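# Put the loose fork into the tray's fork slot

## Task

Move the stray fork into the tray compartment that already holds forks. It must rest on top of or next to those forks, lie flat rather than on its edge, point along the length of the slot, and have its handle toward the same end as the other forks' handles. Every item that started in the tray must still sit in its own compartment, and nothing may end up in the tray unless it is in the compartment of its own kind. The result must hold without the robot supporting anything. Finish by releasing the fork and moving the gripper away.

## Robot and tools

ROBOT. A single six-joint arm with a two-finger parallel gripper. In every row you send and every per-joint list in a result, the joint order is: waist, shoulder, elbow, forearm roll, wrist pitch, wrist roll. The elbow's sign is flipped relative to its URDF, both in commands and in results. Its listed range of -1.187 to 4.328 rad therefore reads roughly -4.328 to 1.187 in your numbers. The other ranges (rad) are: waist -3.491 to 3.491, shoulder -3.140 to 3.140, forearm roll -3.316 to 3.316, wrist pitch -3.140 to 3.140, wrist roll -3.927 to 3.927. A real joint end may sit up to 0.010 rad either side of these values.

FRAME. Positions are in the scene frame, in metres. The origin is on the table surface under the arm's base, +z is up, and +y lies to the left when facing along +x. The base itself may be slightly tilted. end_effector_position is the spot between the finger pads when they are closed. end_effector_quat_wxyz is the hand's orientation. The fingers point along the gripper's +z and close along its y. Closed fingertips reach about 33 mm past that spot, open ones about 9 mm. While closing, the tips travel roughly 24 mm further from the arm, so keep that clearance above the table. The printed position grows less accurate at long reach.

A ROW is 9 numbers, each in [-1, 1]. The first six are joint offsets, scaled: 1.0 equals 1.983 rad for waist and shoulder, 2.38 rad for elbow, and 2.975 rad for each wrist joint. They are offsets, not absolute angles. The last three set the gripper absolutely. position: +1 is fully open (140 mm), about -0.8 is where the pads touch, and -1 closes until blocked. force_limit: about 14 N at -1, 60 N at 0, 107 N at +1 (for parts up to 40 mm wide). speed: about 30 mm/s at -1, 140 at 0, 250 at +1.

execute_actions(actions): actions is a list of actions. Each action is a table of 0 to 15 rows for the one arm, and each row is one 9-number list. Each row lasts one control step (1/30 s). If a table has fewer than 15 rows, its last row repeats to fill 15 steps (0.5 s). Every row's joint offsets count from the joint angles at the start of that action, not from the previous row. For the first action of a call, that means the angles in the latest reported state. An empty list just returns state and images. An action is refused if it pushes a joint more than 0.010 rad outward past its range end. If the first action fails that check, or any action is malformed, nothing runs. A joint commanded past its true end stops there, and the result notes "joint sent to its limit".

move(target, speed, blocking): target is one 9-number row. Its offsets count from "Joint positions" in the latest result that shows them. speed is in rad/s, from 0.01 to 2 (default 0.5), and applies to the joint with the longest way to go. All joints arrive together, so the hand travels on a curve. A path lasts 0.5 to 10 s and is cut off at 10 s. It does not avoid obstacles. The gripper numbers apply at the start. blocking=false returns after 0.5 s; until a result shows that move's end, use wait or stop before any other motion command. The result adds a "move:" line. It gives the ending (done, off_target, moving, held, fault), whether checks blocked steps (limits=held or limits=none), and the joint furthest from its target. After limits=held, the arm may suddenly move much faster.

wait(seconds): 0 to 10, holding the last command; it returns early if a running move ends. stop(): brakes a running move; the fingers keep moving. zoom_image(camera, region): camera is cam_high (896x504), cam_low (896x504) or cam_wrist (504x504). region is [x0, y0, x1, y1] in image pixels from the top-left, at most 504x504. finished_scene(scene): pass the current scene number. It cannot be undone, so call it only once the fork is released, settled and the gripper is clear.

RESULT LINES. Joint positions, Joint velocities and Joint targets are in rad or rad/s, in the order above. Targets can drift even when you send nothing, and an unfinished motion may need to be commanded again. "joint command not followed" means a clearance check (mount and posts count as arm) altered targets. object_status: 0 moving, 1 blocked while opening, 2 blocked while closing (a grasp), 3 reached the setpoint or pads met (a thin item might still be held). position_measured is in counts: 3 is fully open, 230 is pads touching, and it is not linear in mm. Stopped fingers stay put until you change position by at least 0.01. To tighten a grasp, raise force_limit and toggle position between -1 and -0.98.

MOTION LIMITS. Per-step targets stay within 0.805 rad of the measured angle (waist, shoulder), 0.966 (elbow) and 1.21 (wrist joints). Targets that would move the hand over 70 mm from its measured spot are scaled back. Top joint rates are 2.62, 3.14 and 3.93 rad/s respectively, reached after 0.5 s.

AVOID. Contact torque at a joint's limit (148 N m for waist, shoulder and elbow; 37.2 N m for each wrist joint, held load included) or 150 N of outside force causes a fault. The arm then halts for 10 s, yields, and drops the rest of the call. The arm is stiff, so aiming even slightly below a firm surface can fault it; approach slowly. Never knock or place anything off the table. Avoid drops, slips, slams and hard shoves. Watch for MOTOR HOT warnings, since reaching the heat limit brakes the arm. A loose object may occasionally get nudged by something else.

Each tool is called after "Emit:" by a JSON object that holds its "fn" and its "kwargs", one argument or row to a line.

## Session

Emit:
{"fn": "execute_actions", "kwargs": {
  "actions": []
}}

Scene clock: 0.00 s.
end_effector_position=(+0.3875, +0.1953, +0.1780) position_measured=3 object_status=3 end_effector_quat_wxyz=(+0.013, +0.696, +0.710, -0.105)
Joint names: [waist, shoulder, elbow, forearm roll, wrist pitch, wrist roll]
Joint positions: [ 1.145 -0.084  0.806  0.665 -0.689  1.679]
Joint velocities: [ 0.001  0.001  0.     0.    -0.001  0.   ]
Joint targets: [1.145 -0.084 0.806 0.665 -0.689 1.679]

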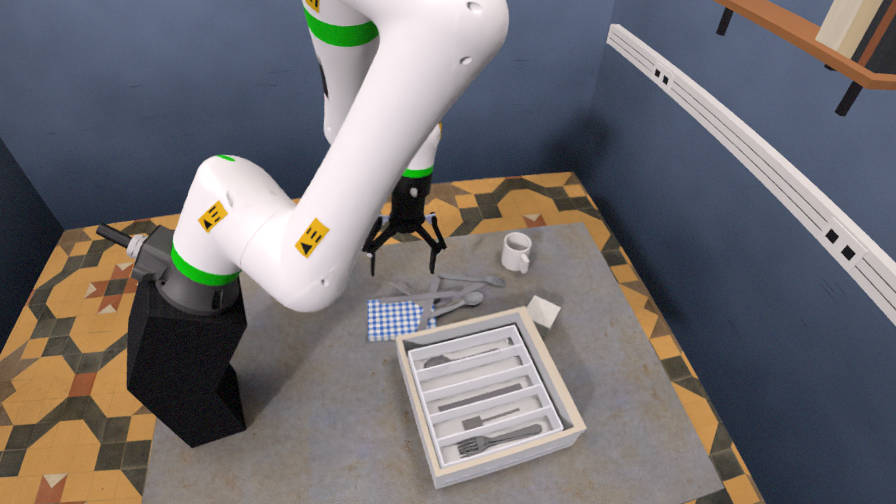

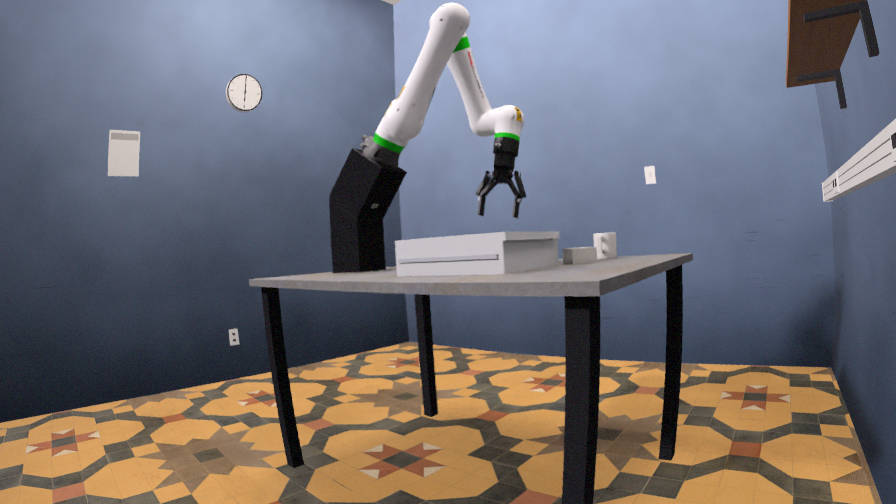

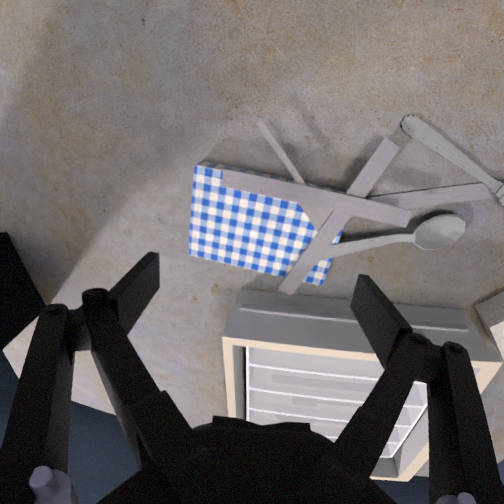

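Emit:
{"fn": "zoom_image", "kwargs": {
  "camera": "cam_high",
  "region": [350,230,610,490]
}}

Emit:
{"fn": "execute_actions", "kwargs": {
  "actions": [
    [[-0.05,0,0,0,0,0,1,0,0]],
    [[0,0,0,0,0,0,1,0,0]]
  ]
}}

Emit:
{"fn": "move", "kwargs": {
  "target": [0,0.05,0,0,0,0,1,0,0]
}}

Emit:
{"fn": "move", "kwargs": {
  "target": [0,0,-0.042,0,0,0,1,0,0]
}}

Emit:
{"fn": "move", "kwargs": {
  "target": [0,0,0,0.0336,0,0,1,0,0]
}}

Emit:
{"fn": "move", "kwargs": {
  "target": [0,0,0,0,-0.0336,0,1,0,0]
}}

Region (350, 230, 610, 490) of cam_high's 896x504 image, scaled by 1.938, with more detail than that image has.

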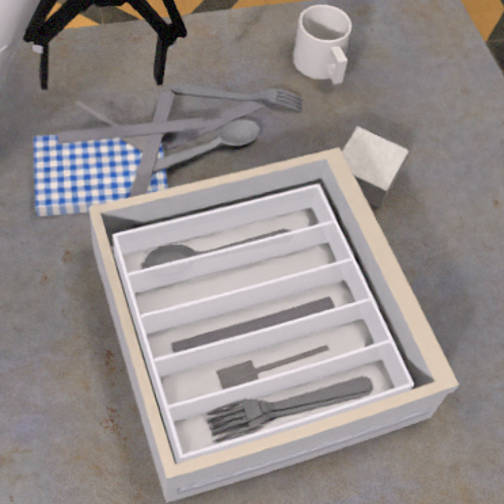

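Scene clock: 4.00 s.
end_effector_position=(+0.4046, +0.1498, +0.1736) position_measured=3 object_status=3 end_effector_quat_wxyz=(+0.034, +0.724, +0.678, -0.120)
Joint names: [waist, shoulder, elbow, forearm roll, wrist pitch, wrist roll]
Joint positions: [ 1.046 -0.084  0.806  0.665 -0.689  1.679]
Joint velocities: [-0.    -0.    -0.     0.002  0.001  0.001]
Joint targets: [1.046 -0.084 0.806 0.665 -0.689 1.679]

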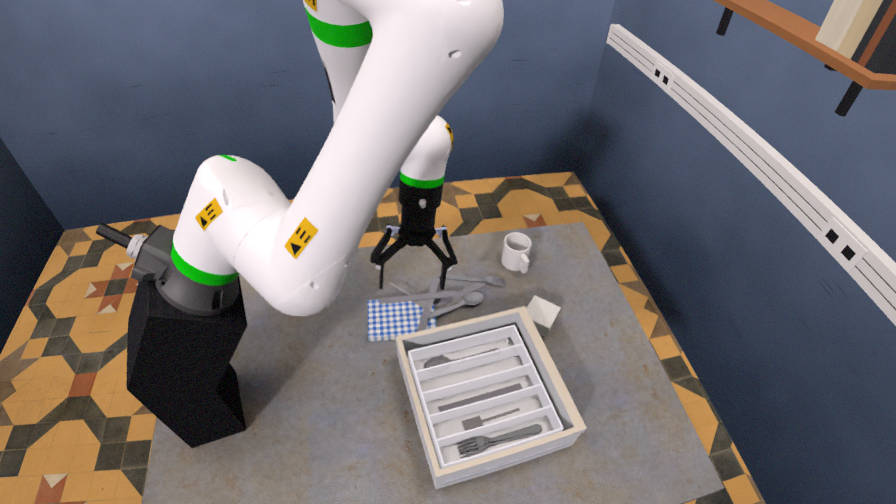

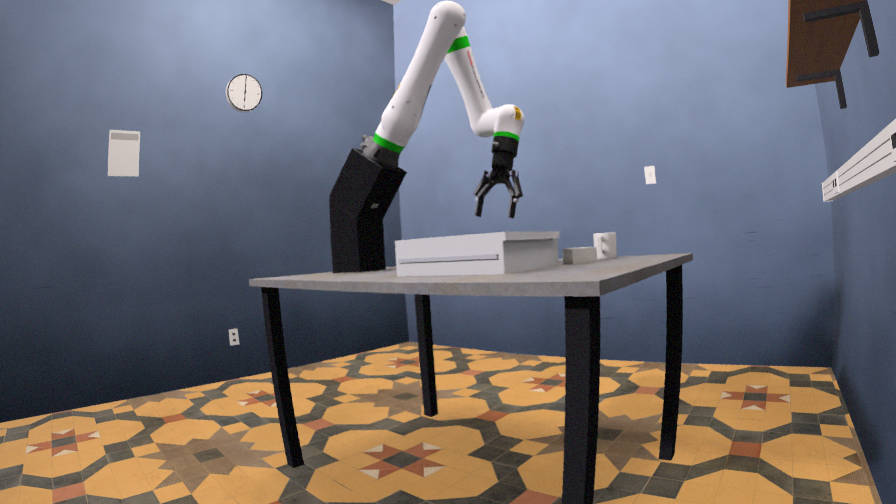

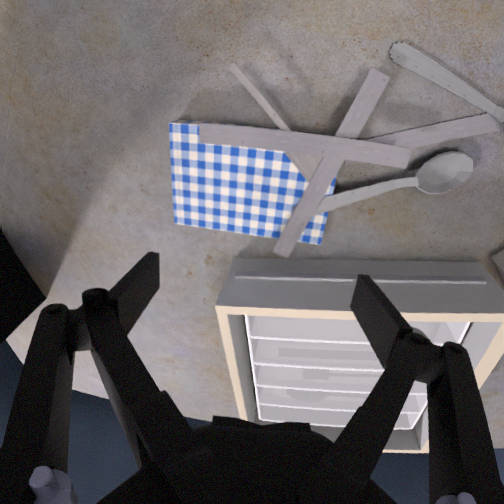

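Scene clock: 4.87 s.
end_effector_position=(+0.3730, +0.1333, +0.1470) position_measured=3 object_status=3 end_effector_quat_wxyz=(+0.036, +0.707, +0.687, -0.166)
Joint names: [waist, shoulder, elbow, forearm roll, wrist pitch, wrist roll]
Joint positions: [ 1.046  0.015  0.806  0.665 -0.689  1.679]
Joint velocities: [-0.001  0.003  0.    -0.     0.    -0.001]
Joint targets: [1.046 0.015 0.806 0.665 -0.689 1.679]
move: done; limits=none; farthest joint: the waist, 0.000 radians from its target (0.000 radians at the start)

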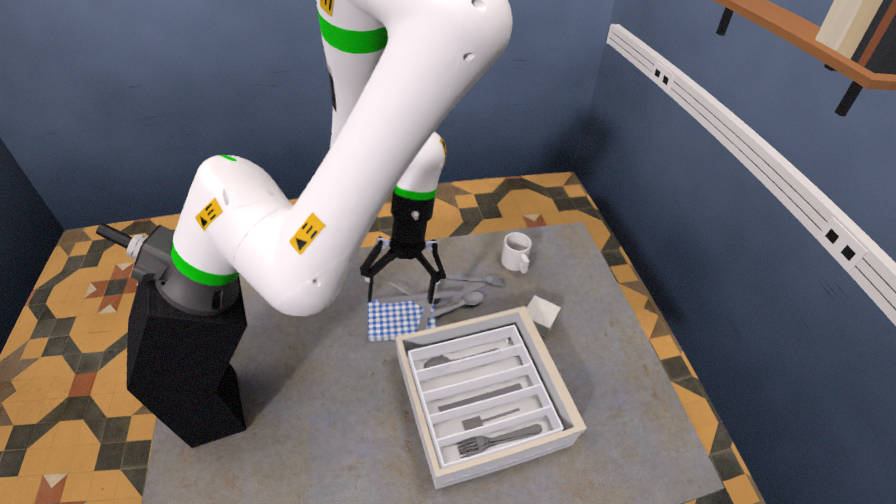

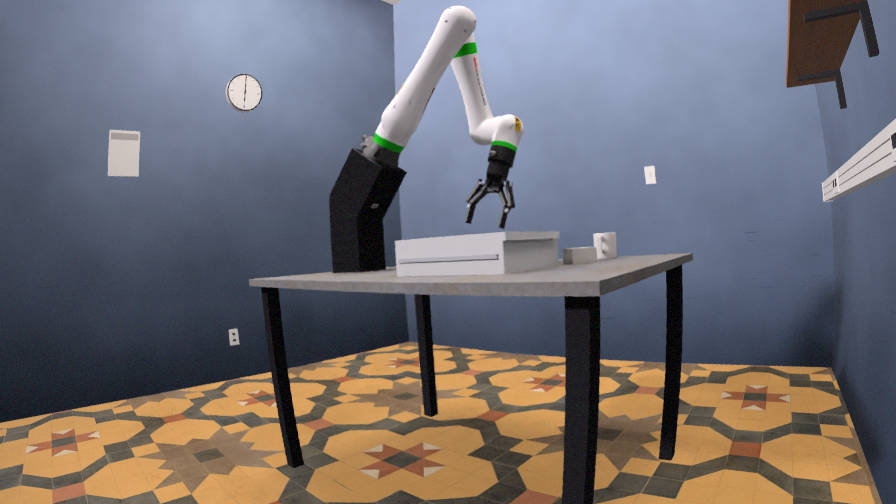

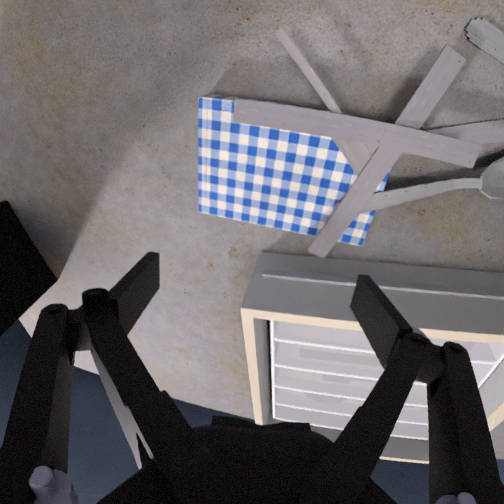

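Scene clock: 5.73 s.
end_effector_position=(+0.4264, +0.1794, +0.1553) position_measured=3 object_status=3 end_effector_quat_wxyz=(+0.034, +0.724, +0.678, -0.120)
Joint names: [waist, shoulder, elbow, forearm roll, wrist pitch, wrist roll]
Joint positions: [ 1.046  0.015  0.706  0.665 -0.689  1.679]
Joint velocities: [-0.     0.002 -0.001 -0.     0.    -0.002]
Joint targets: [1.046 0.015 0.706 0.665 -0.689 1.679]
move: done; limits=none; farthest joint: the waist, 0.000 radians from its target (0.000 radians at the start)

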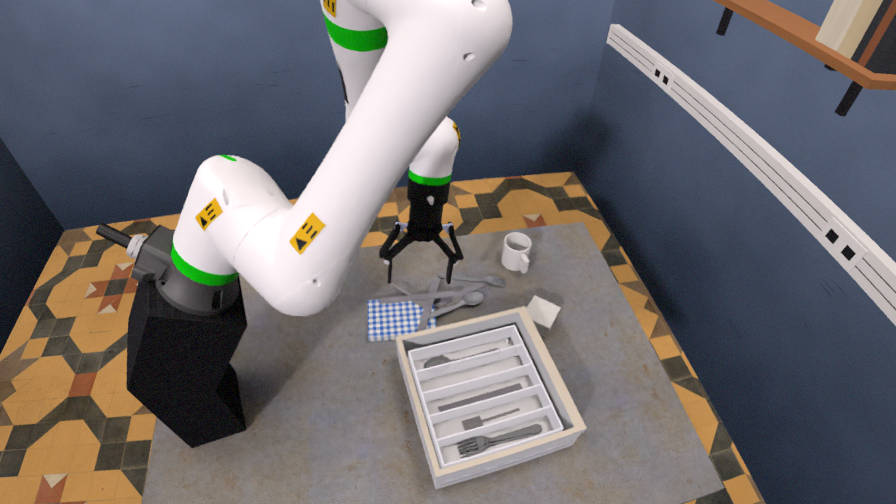

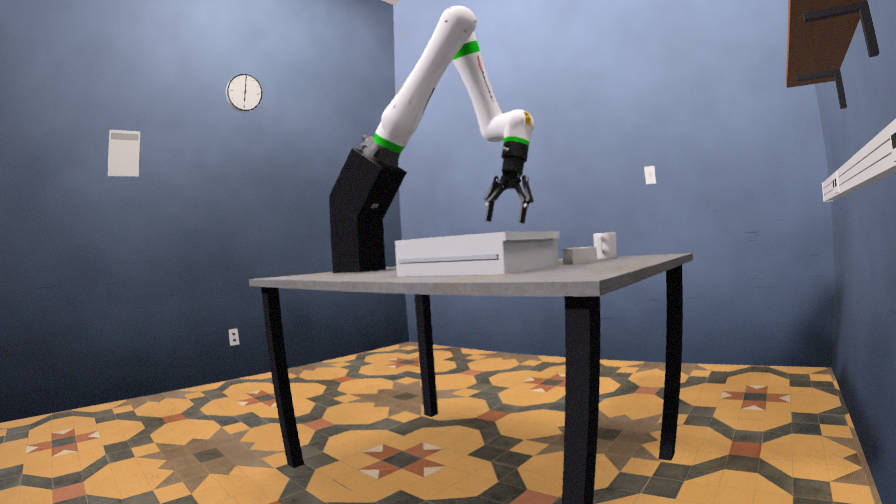

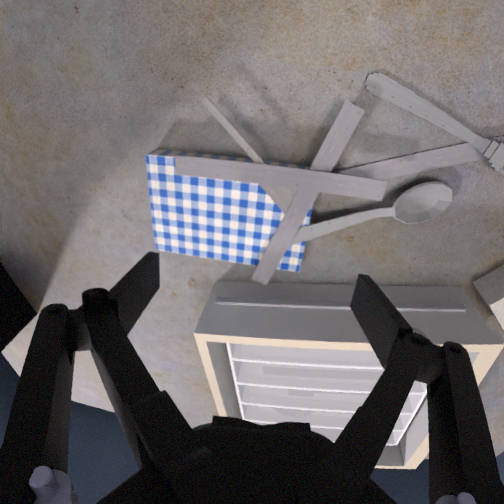

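Scene clock: 6.60 s.
end_effector_position=(+0.4508, +0.1878, +0.1595) position_measured=3 object_status=3 end_effector_quat_wxyz=(+0.054, +0.696, +0.709, -0.102)
Joint names: [waist, shoulder, elbow, forearm roll, wrist pitch, wrist roll]
Joint positions: [ 1.046  0.015  0.706  0.764 -0.689  1.679]
Joint velocities: [ 0.     0.    -0.001  0.     0.001  0.001]
Joint targets: [1.046 0.015 0.706 0.764 -0.689 1.679]
move: done; limits=none; farthest joint: the forearm roll, 0.001 radians from its target (0.100 radians at the start)

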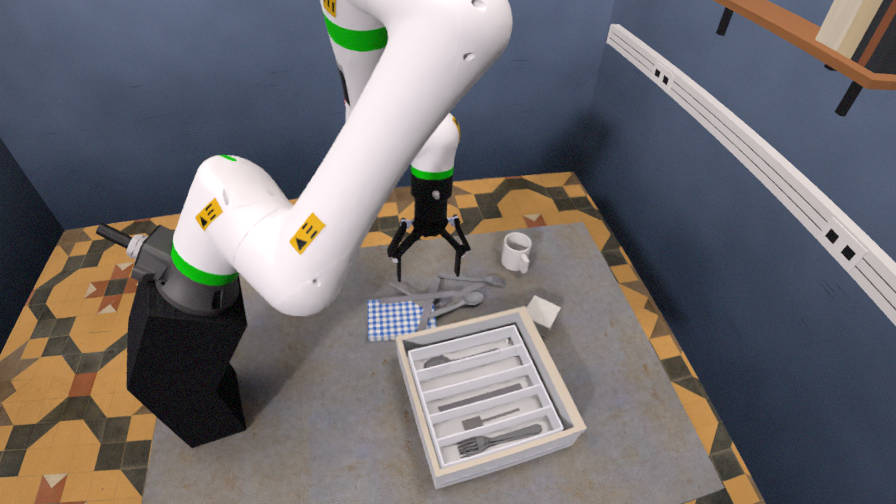

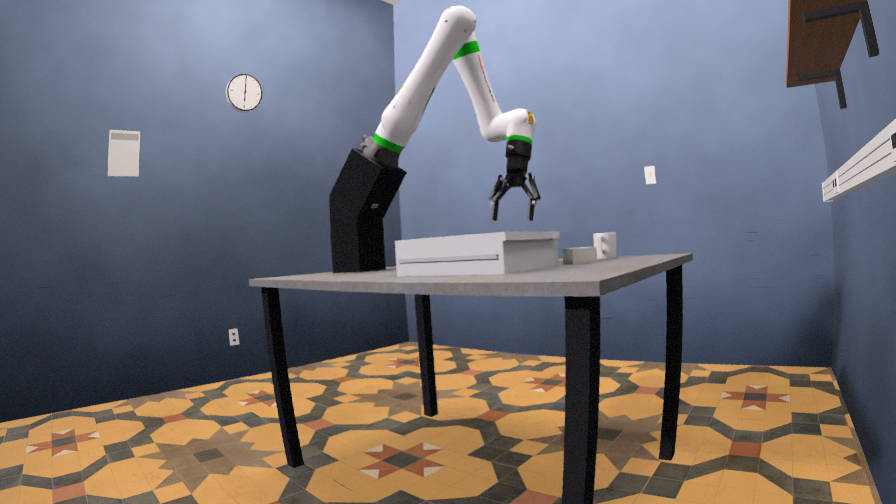

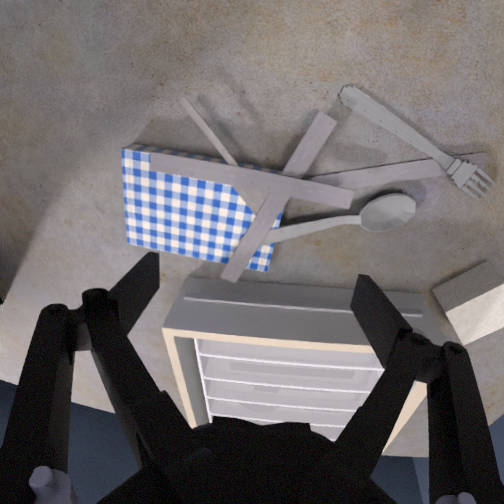

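Scene clock: 7.47 s.
end_effector_position=(+0.4479, +0.1537, +0.1693) position_measured=3 object_status=3 end_effector_quat_wxyz=(+0.086, +0.690, +0.705, -0.140)
Joint names: [waist, shoulder, elbow, forearm roll, wrist pitch, wrist roll]
Joint positions: [ 1.046  0.015  0.706  0.764 -0.789  1.679]
Joint velocities: [-0.     0.     0.001  0.    -0.001  0.001]
Joint targets: [1.046 0.015 0.706 0.764 -0.789 1.679]
move: done; limits=none; farthest joint: the waist, 0.000 radians from its target (0.000 radians at the start)

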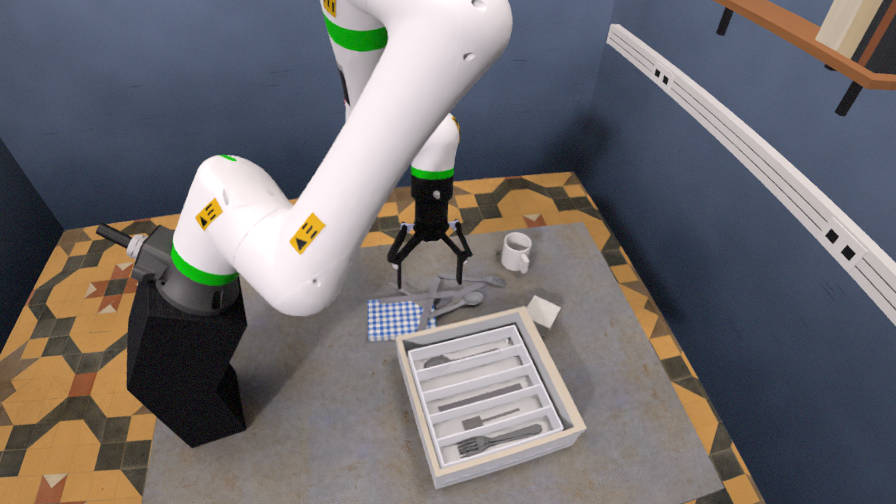

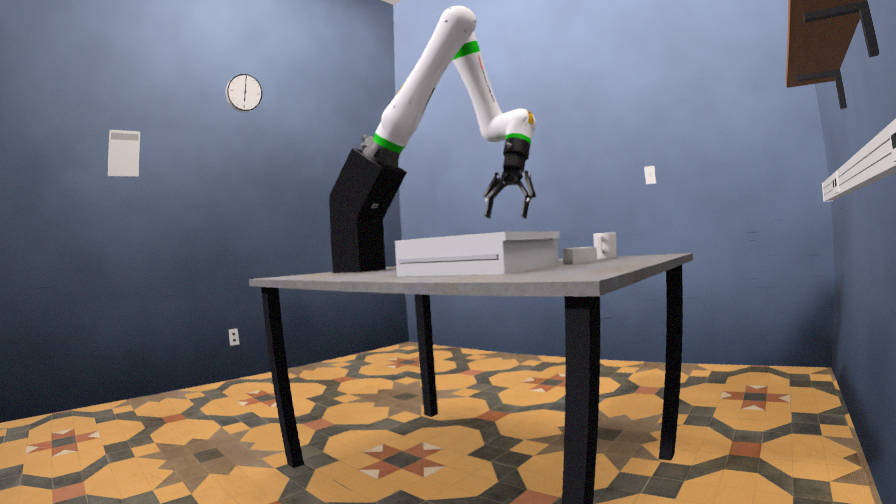

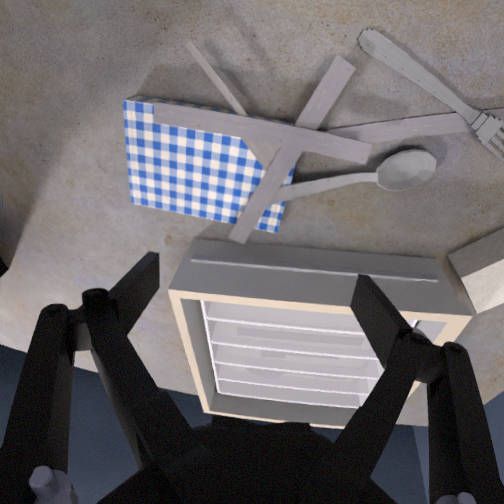

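Emit:
{"fn": "move", "kwargs": {
  "target": [-0.0494,0.0424,-0.0958,-0.0457,0.089,0.444,0,0,0.5],
  "speed": 1.5
}}

Scene clock: 19.07 s.
end_effector_position=(+0.5535, +0.2628, +0.1469) position_measured=129 object_status=3 end_effector_quat_wxyz=(-0.001, +0.238, +0.971, -0.004)
Joint names: [waist, shoulder, elbow, forearm roll, wrist pitch, wrist roll]
Joint positions: [ 0.948  0.099  0.478  0.628 -0.524  3.   ]
Joint velocities: [-0.001 -0.001 -0.     0.002  0.     0.002]
Joint targets: [0.948 0.099 0.478 0.628 -0.524 3.000]
move: done; limits=none; farthest joint: the waist, 0.000 radians from its target (0.098 radians at the start)

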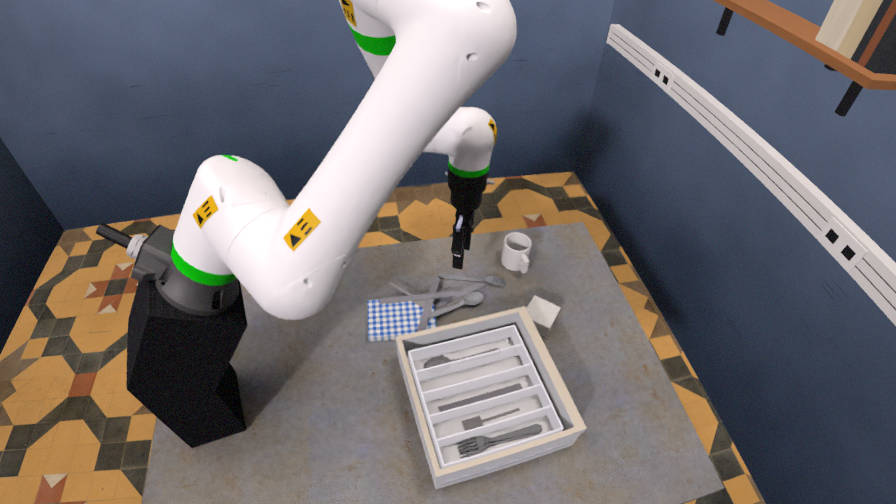

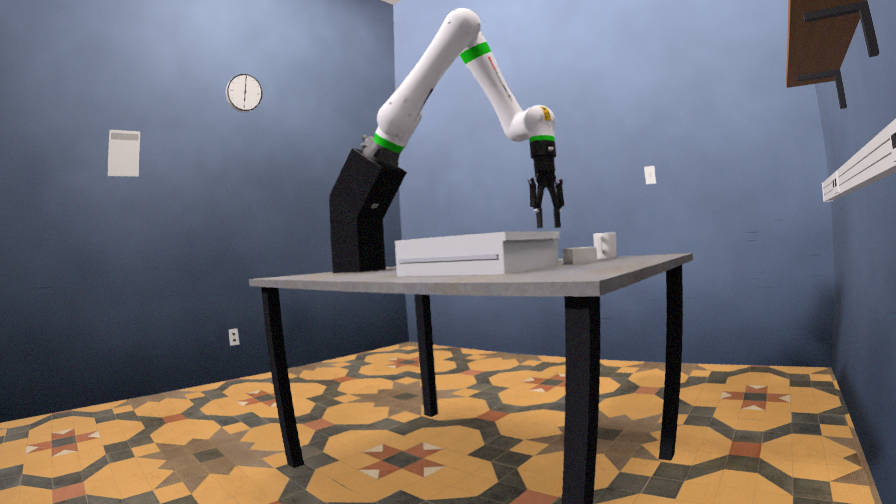

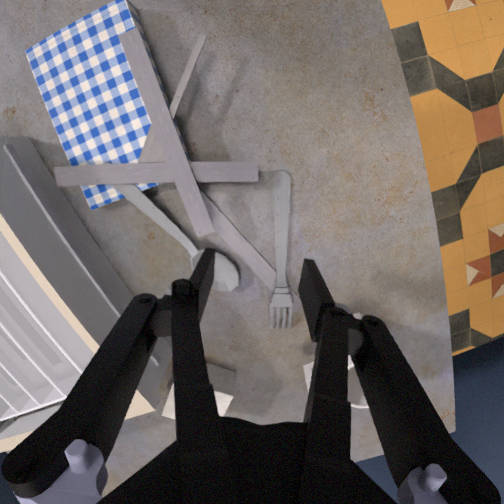

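Emit:
{"fn": "move", "kwargs": {
  "target": [-0.0365,0.1092,-0.037,0.0397,0.0457,0.0034,-0.35,0,0.5]
}}

Scene clock: 23.60 s.
end_effector_position=(+0.5700, +0.2736, +0.0599) position_measured=173 object_status=3 end_effector_quat_wxyz=(-0.002, +0.192, +0.981, -0.004)
Joint names: [waist, shoulder, elbow, forearm roll, wrist pitch, wrist roll]
Joint positions: [ 0.876  0.316  0.39   0.747 -0.388  3.01 ]
Joint velocities: [-0.001 -0.    -0.    -0.001  0.001  0.   ]
Joint targets: [0.876 0.316 0.390 0.747 -0.388 3.010]
move: done; limits=none; farthest joint: the waist, 0.000 radians from its target (0.073 radians at the start)

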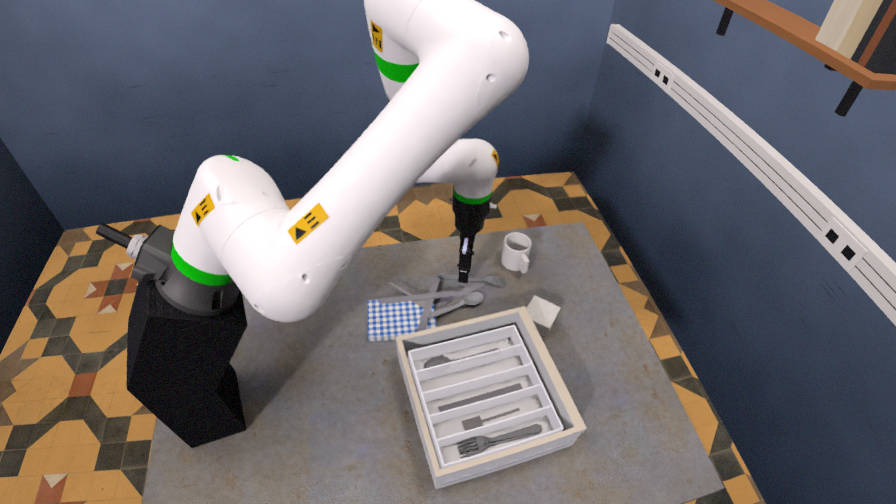

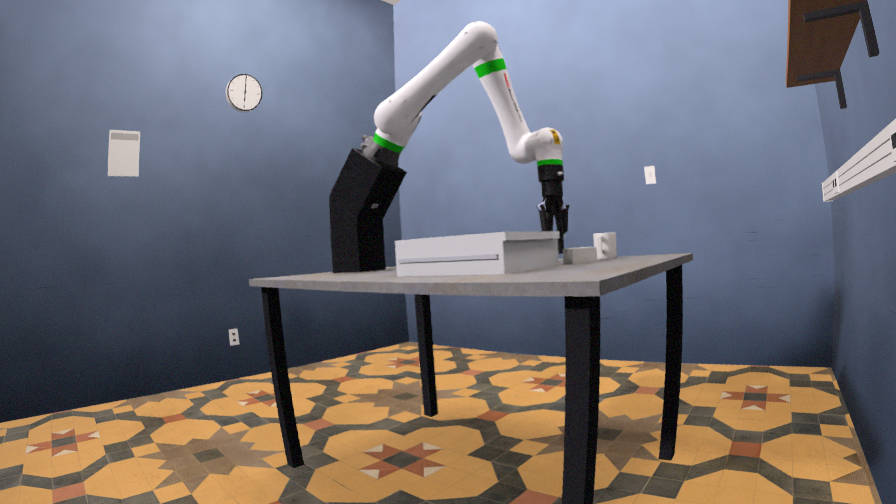

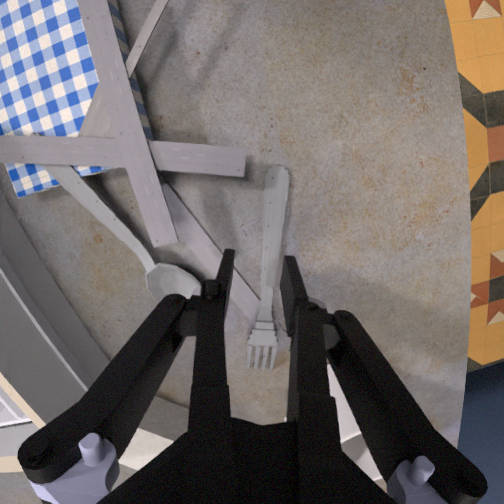

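Emit:
{"fn": "move", "kwargs": {
  "target": [-0.0067,0.033,-0.0134,0.0168,0.0104,-0.015,-0.35,0,0.5],
  "speed": 0.1
}}

Emit:
{"fn": "move", "kwargs": {
  "target": [0,0,0,0,0,0,-1,0,0]
}}

Emit:
{"fn": "move", "kwargs": {
  "target": [0.06,-0.21,0.06,-0.07,-0.09,0,-1,0,0]
}}

Scene clock: 28.10 s.
end_effector_position=(+0.5729, +0.2807, +0.0340) position_measured=173 object_status=3 end_effector_quat_wxyz=(-0.002, +0.193, +0.981, -0.004)
Joint names: [waist, shoulder, elbow, forearm roll, wrist pitch, wrist roll]
Joint positions: [ 0.863  0.381  0.358  0.796 -0.357  2.966]
Joint velocities: [-0.001  0.003 -0.002 -0.001  0.001  0.   ]
Joint targets: [0.863 0.381 0.358 0.797 -0.357 2.966]
move: done; limits=none; farthest joint: the shoulder, 0.001 radians from its target (0.066 radians at the start)

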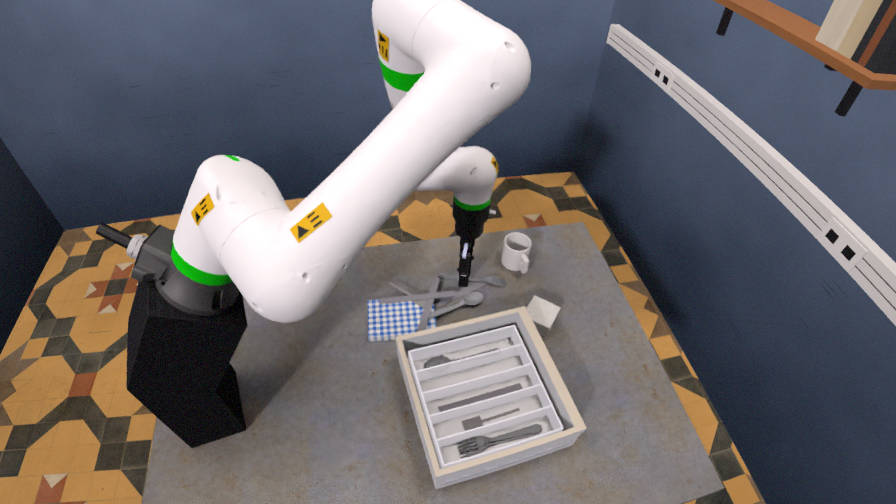

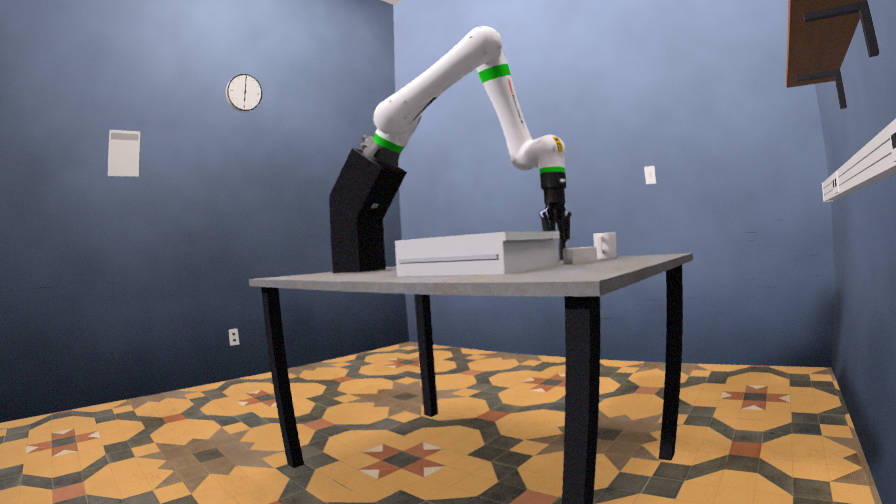

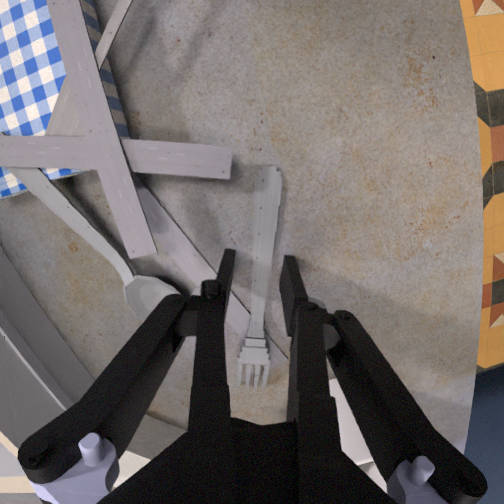

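Scene clock: 38.37 s.
end_effector_position=(+0.5742, +0.2817, +0.0349) position_measured=215 object_status=2 end_effector_quat_wxyz=(-0.001, +0.192, +0.981, -0.003)
Joint names: [waist, shoulder, elbow, forearm roll, wrist pitch, wrist roll]
Joint positions: [ 0.863  0.379  0.357  0.798 -0.357  2.966]
Joint velocities: [-0.     0.     0.001  0.     0.     0.001]
Joint targets: [0.863 0.380 0.357 0.797 -0.357 2.966]
FORCE FAULT: contact force on the arm reached its limit, and the arm stopped for 10 seconds. The contact can be on any part of the arm, not only on its tool. That time counts as 20 of the actions that you can send in this scene. The arm's remaining commands of this call were not run. The arm holds still and accepts commands again. Move the arm away from the contact; if what it grips holds it there, let go first. Pushing or pulling that hard again can fault the arm again.
move: fault; limits=none; farthest joint: the shoulder, 0.002 radians from its target (0.000 radians at the start)

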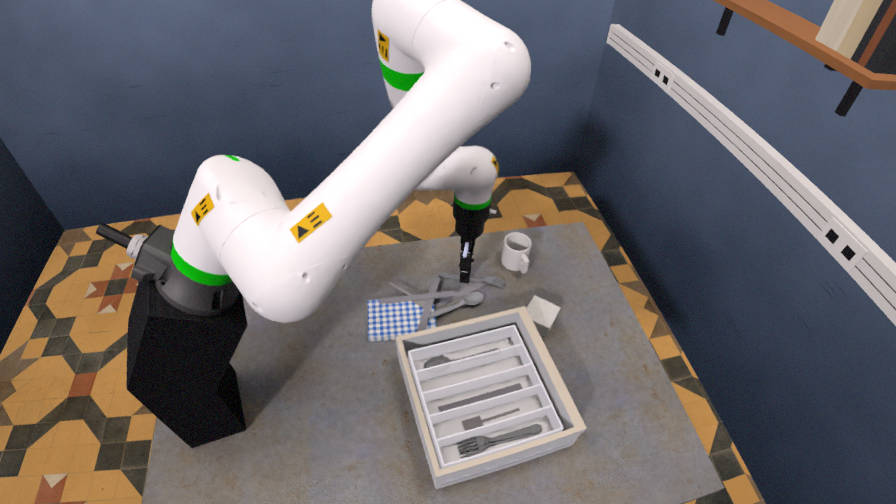

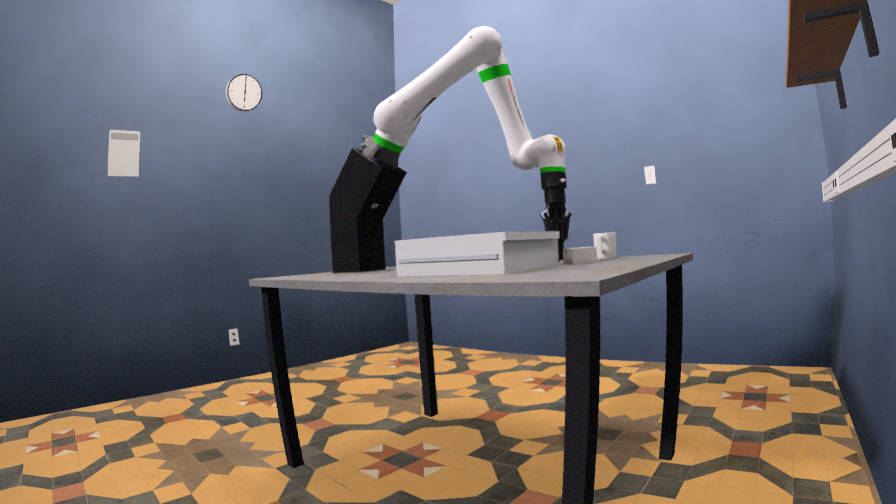

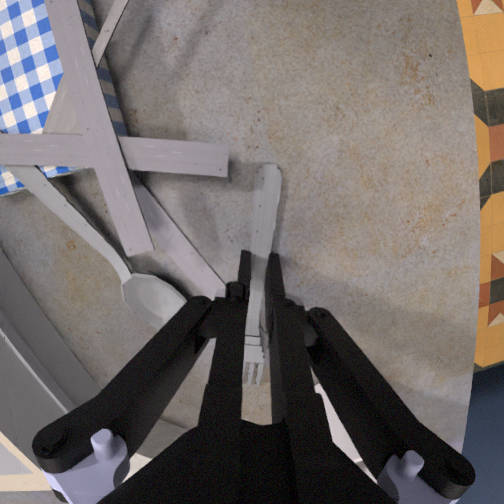

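not run: a fault stop came before this call.

Emit:
{"fn": "move", "kwargs": {
  "target": [0.06,-0.21,0.06,-0.07,-0.09,0,-1,0,0]
}}

Emit:
{"fn": "move", "kwargs": {
  "target": [-0.507,0,-0.04,-0.35,-0.017,-0.264,-1,0,0],
  "speed": 0.7
}}

Scene clock: 43.10 s.
end_effector_position=(+0.5604, +0.2533, +0.2055) position_measured=215 object_status=2 end_effector_quat_wxyz=(+0.010, +0.274, +0.962, +0.000)
Joint names: [waist, shoulder, elbow, forearm roll, wrist pitch, wrist roll]
Joint positions: [ 0.982 -0.037  0.5    0.589 -0.624  2.966]
Joint velocities: [ 0.002 -0.003 -0.     0.002 -0.001  0.   ]
Joint targets: [0.982 -0.037 0.500 0.589 -0.625 2.966]
move: done; limits=none; farthest joint: the shoulder, 0.001 radians from its target (0.417 radians at the start)

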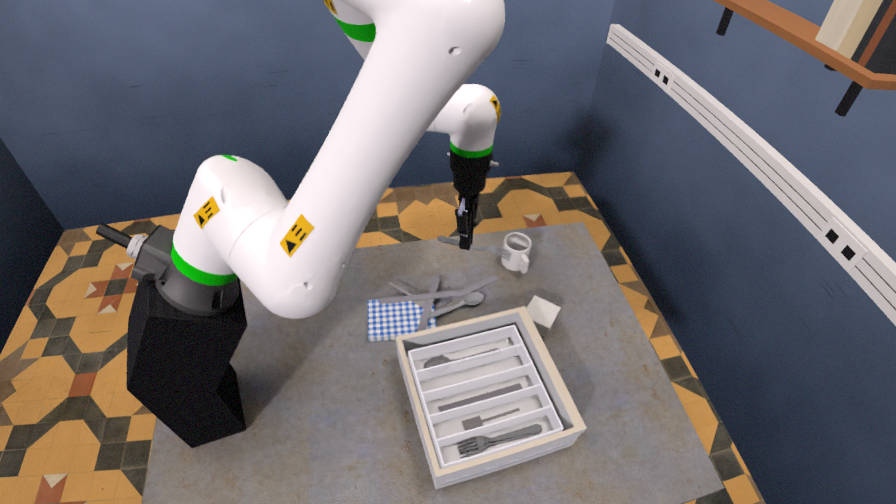

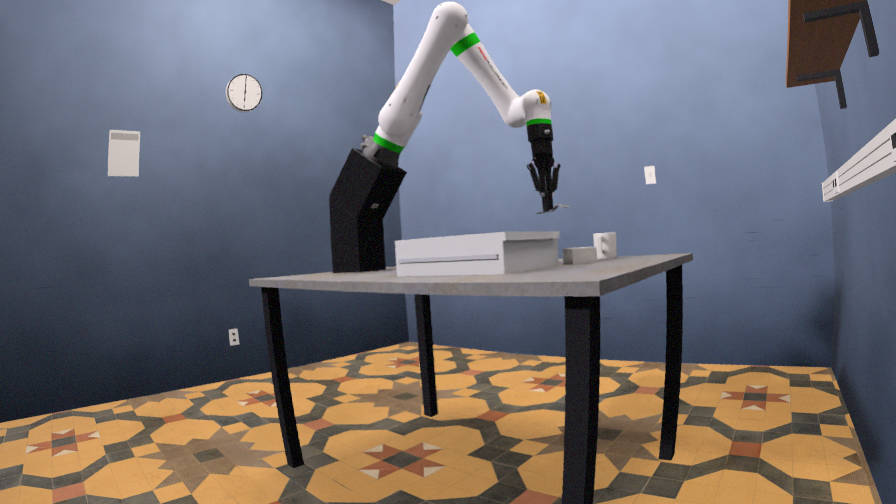

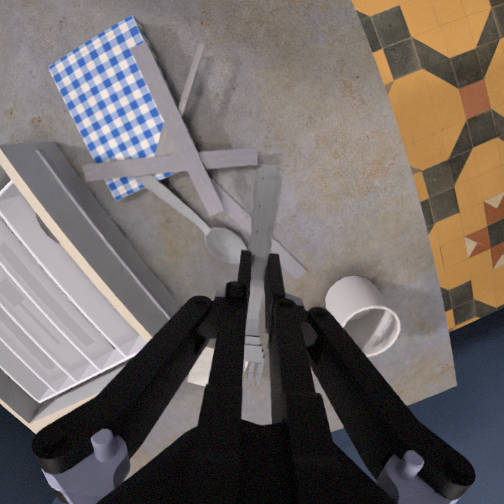

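Scene clock: 45.17 s.
end_effector_position=(+0.5022, -0.1468, +0.2122) position_measured=215 object_status=2 end_effector_quat_wxyz=(-0.008, +0.999, +0.054, +0.001)
Joint names: [waist, shoulder, elbow, forearm roll, wrist pitch, wrist roll]
Joint positions: [-0.024 -0.037  0.405 -0.452 -0.675  2.18 ]
Joint velocities: [-0.001  0.002  0.001 -0.001 -0.    -0.001]
Joint targets: [-0.024 -0.037 0.405 -0.452 -0.675 2.180]
move: done; limits=none; farthest joint: the waist, 0.000 radians from its target (1.005 radians at the start)

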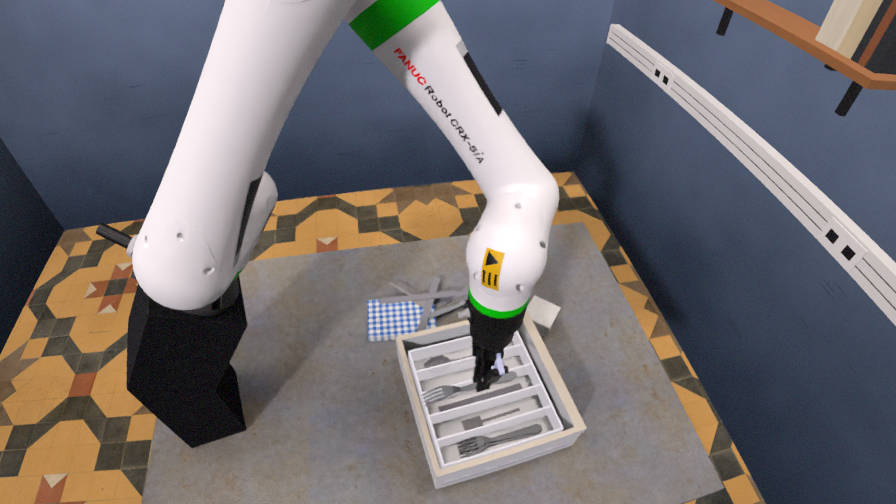

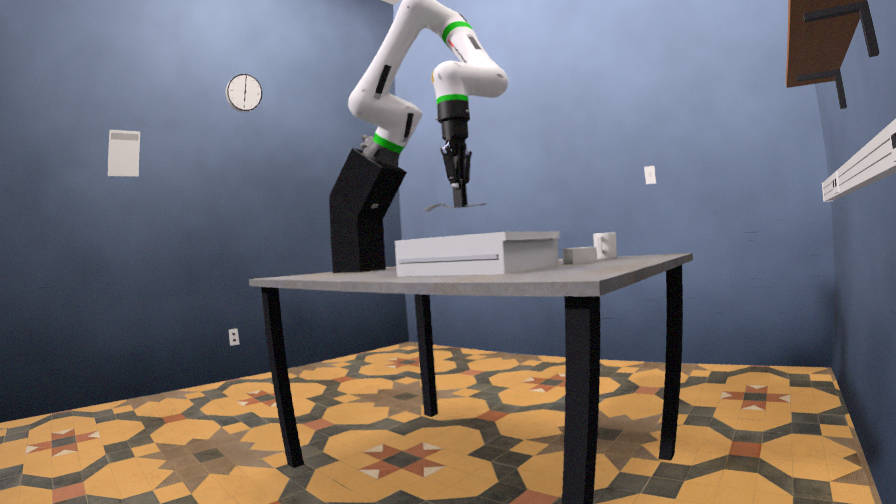

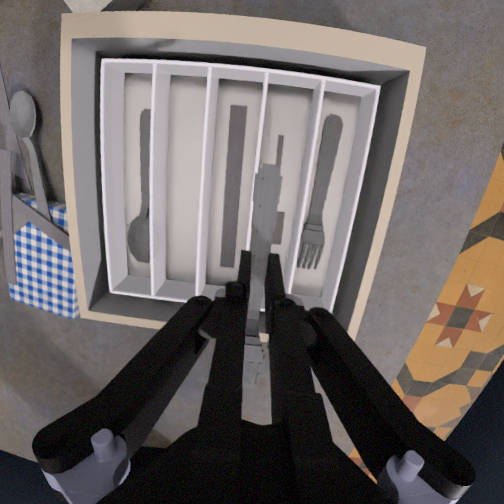

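Emit:
{"fn": "move", "kwargs": {
  "target": [-0.028,0.165,-0.126,-0.003,0,0.018,-1,0,0],
  "speed": 0.4
}}

Scene clock: 49.93 s.
end_effector_position=(+0.5733, -0.2145, +0.1333) position_measured=215 object_status=2 end_effector_quat_wxyz=(+0.003, +0.999, +0.051, -0.007)
Joint names: [waist, shoulder, elbow, forearm roll, wrist pitch, wrist roll]
Joint positions: [-0.079  0.29   0.105 -0.461 -0.675  2.234]
Joint velocities: [ 0.001  0.001 -0.001 -0.002 -0.    -0.001]
Joint targets: [-0.079 0.290 0.105 -0.461 -0.675 2.234]
move: done; limits=none; farthest joint: the waist, 0.000 radians from its target (0.056 radians at the start)

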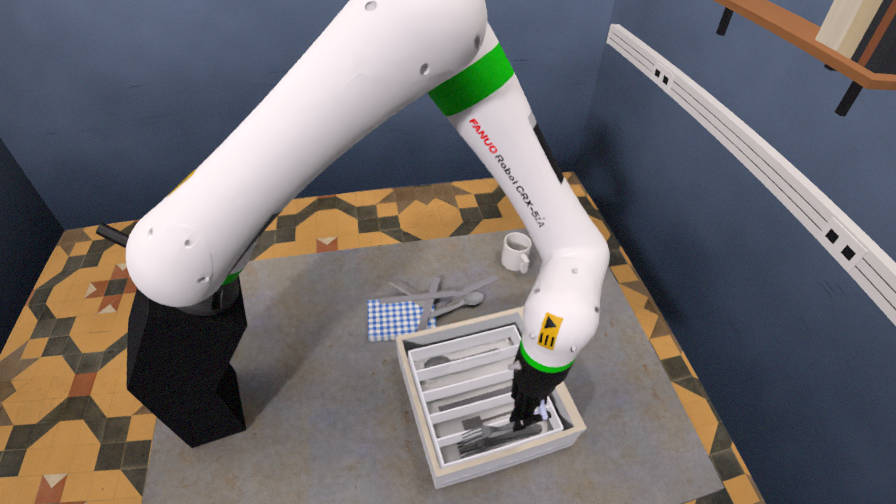

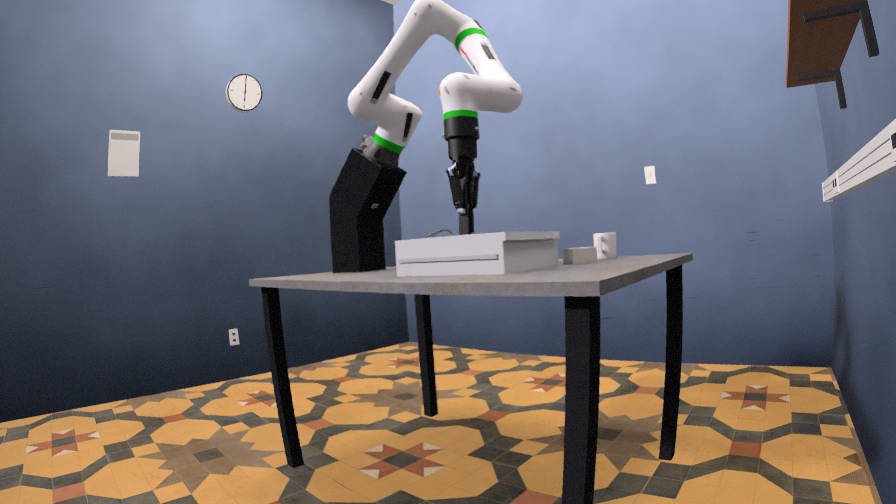

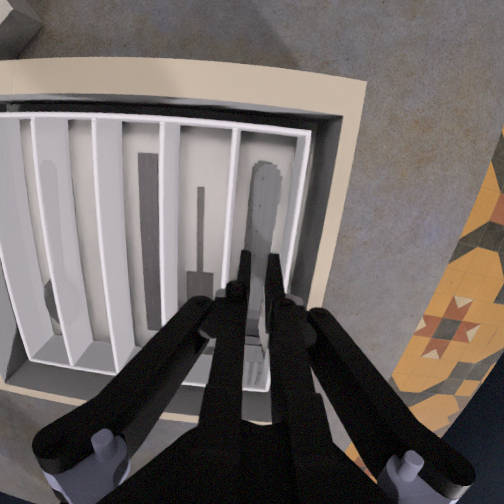

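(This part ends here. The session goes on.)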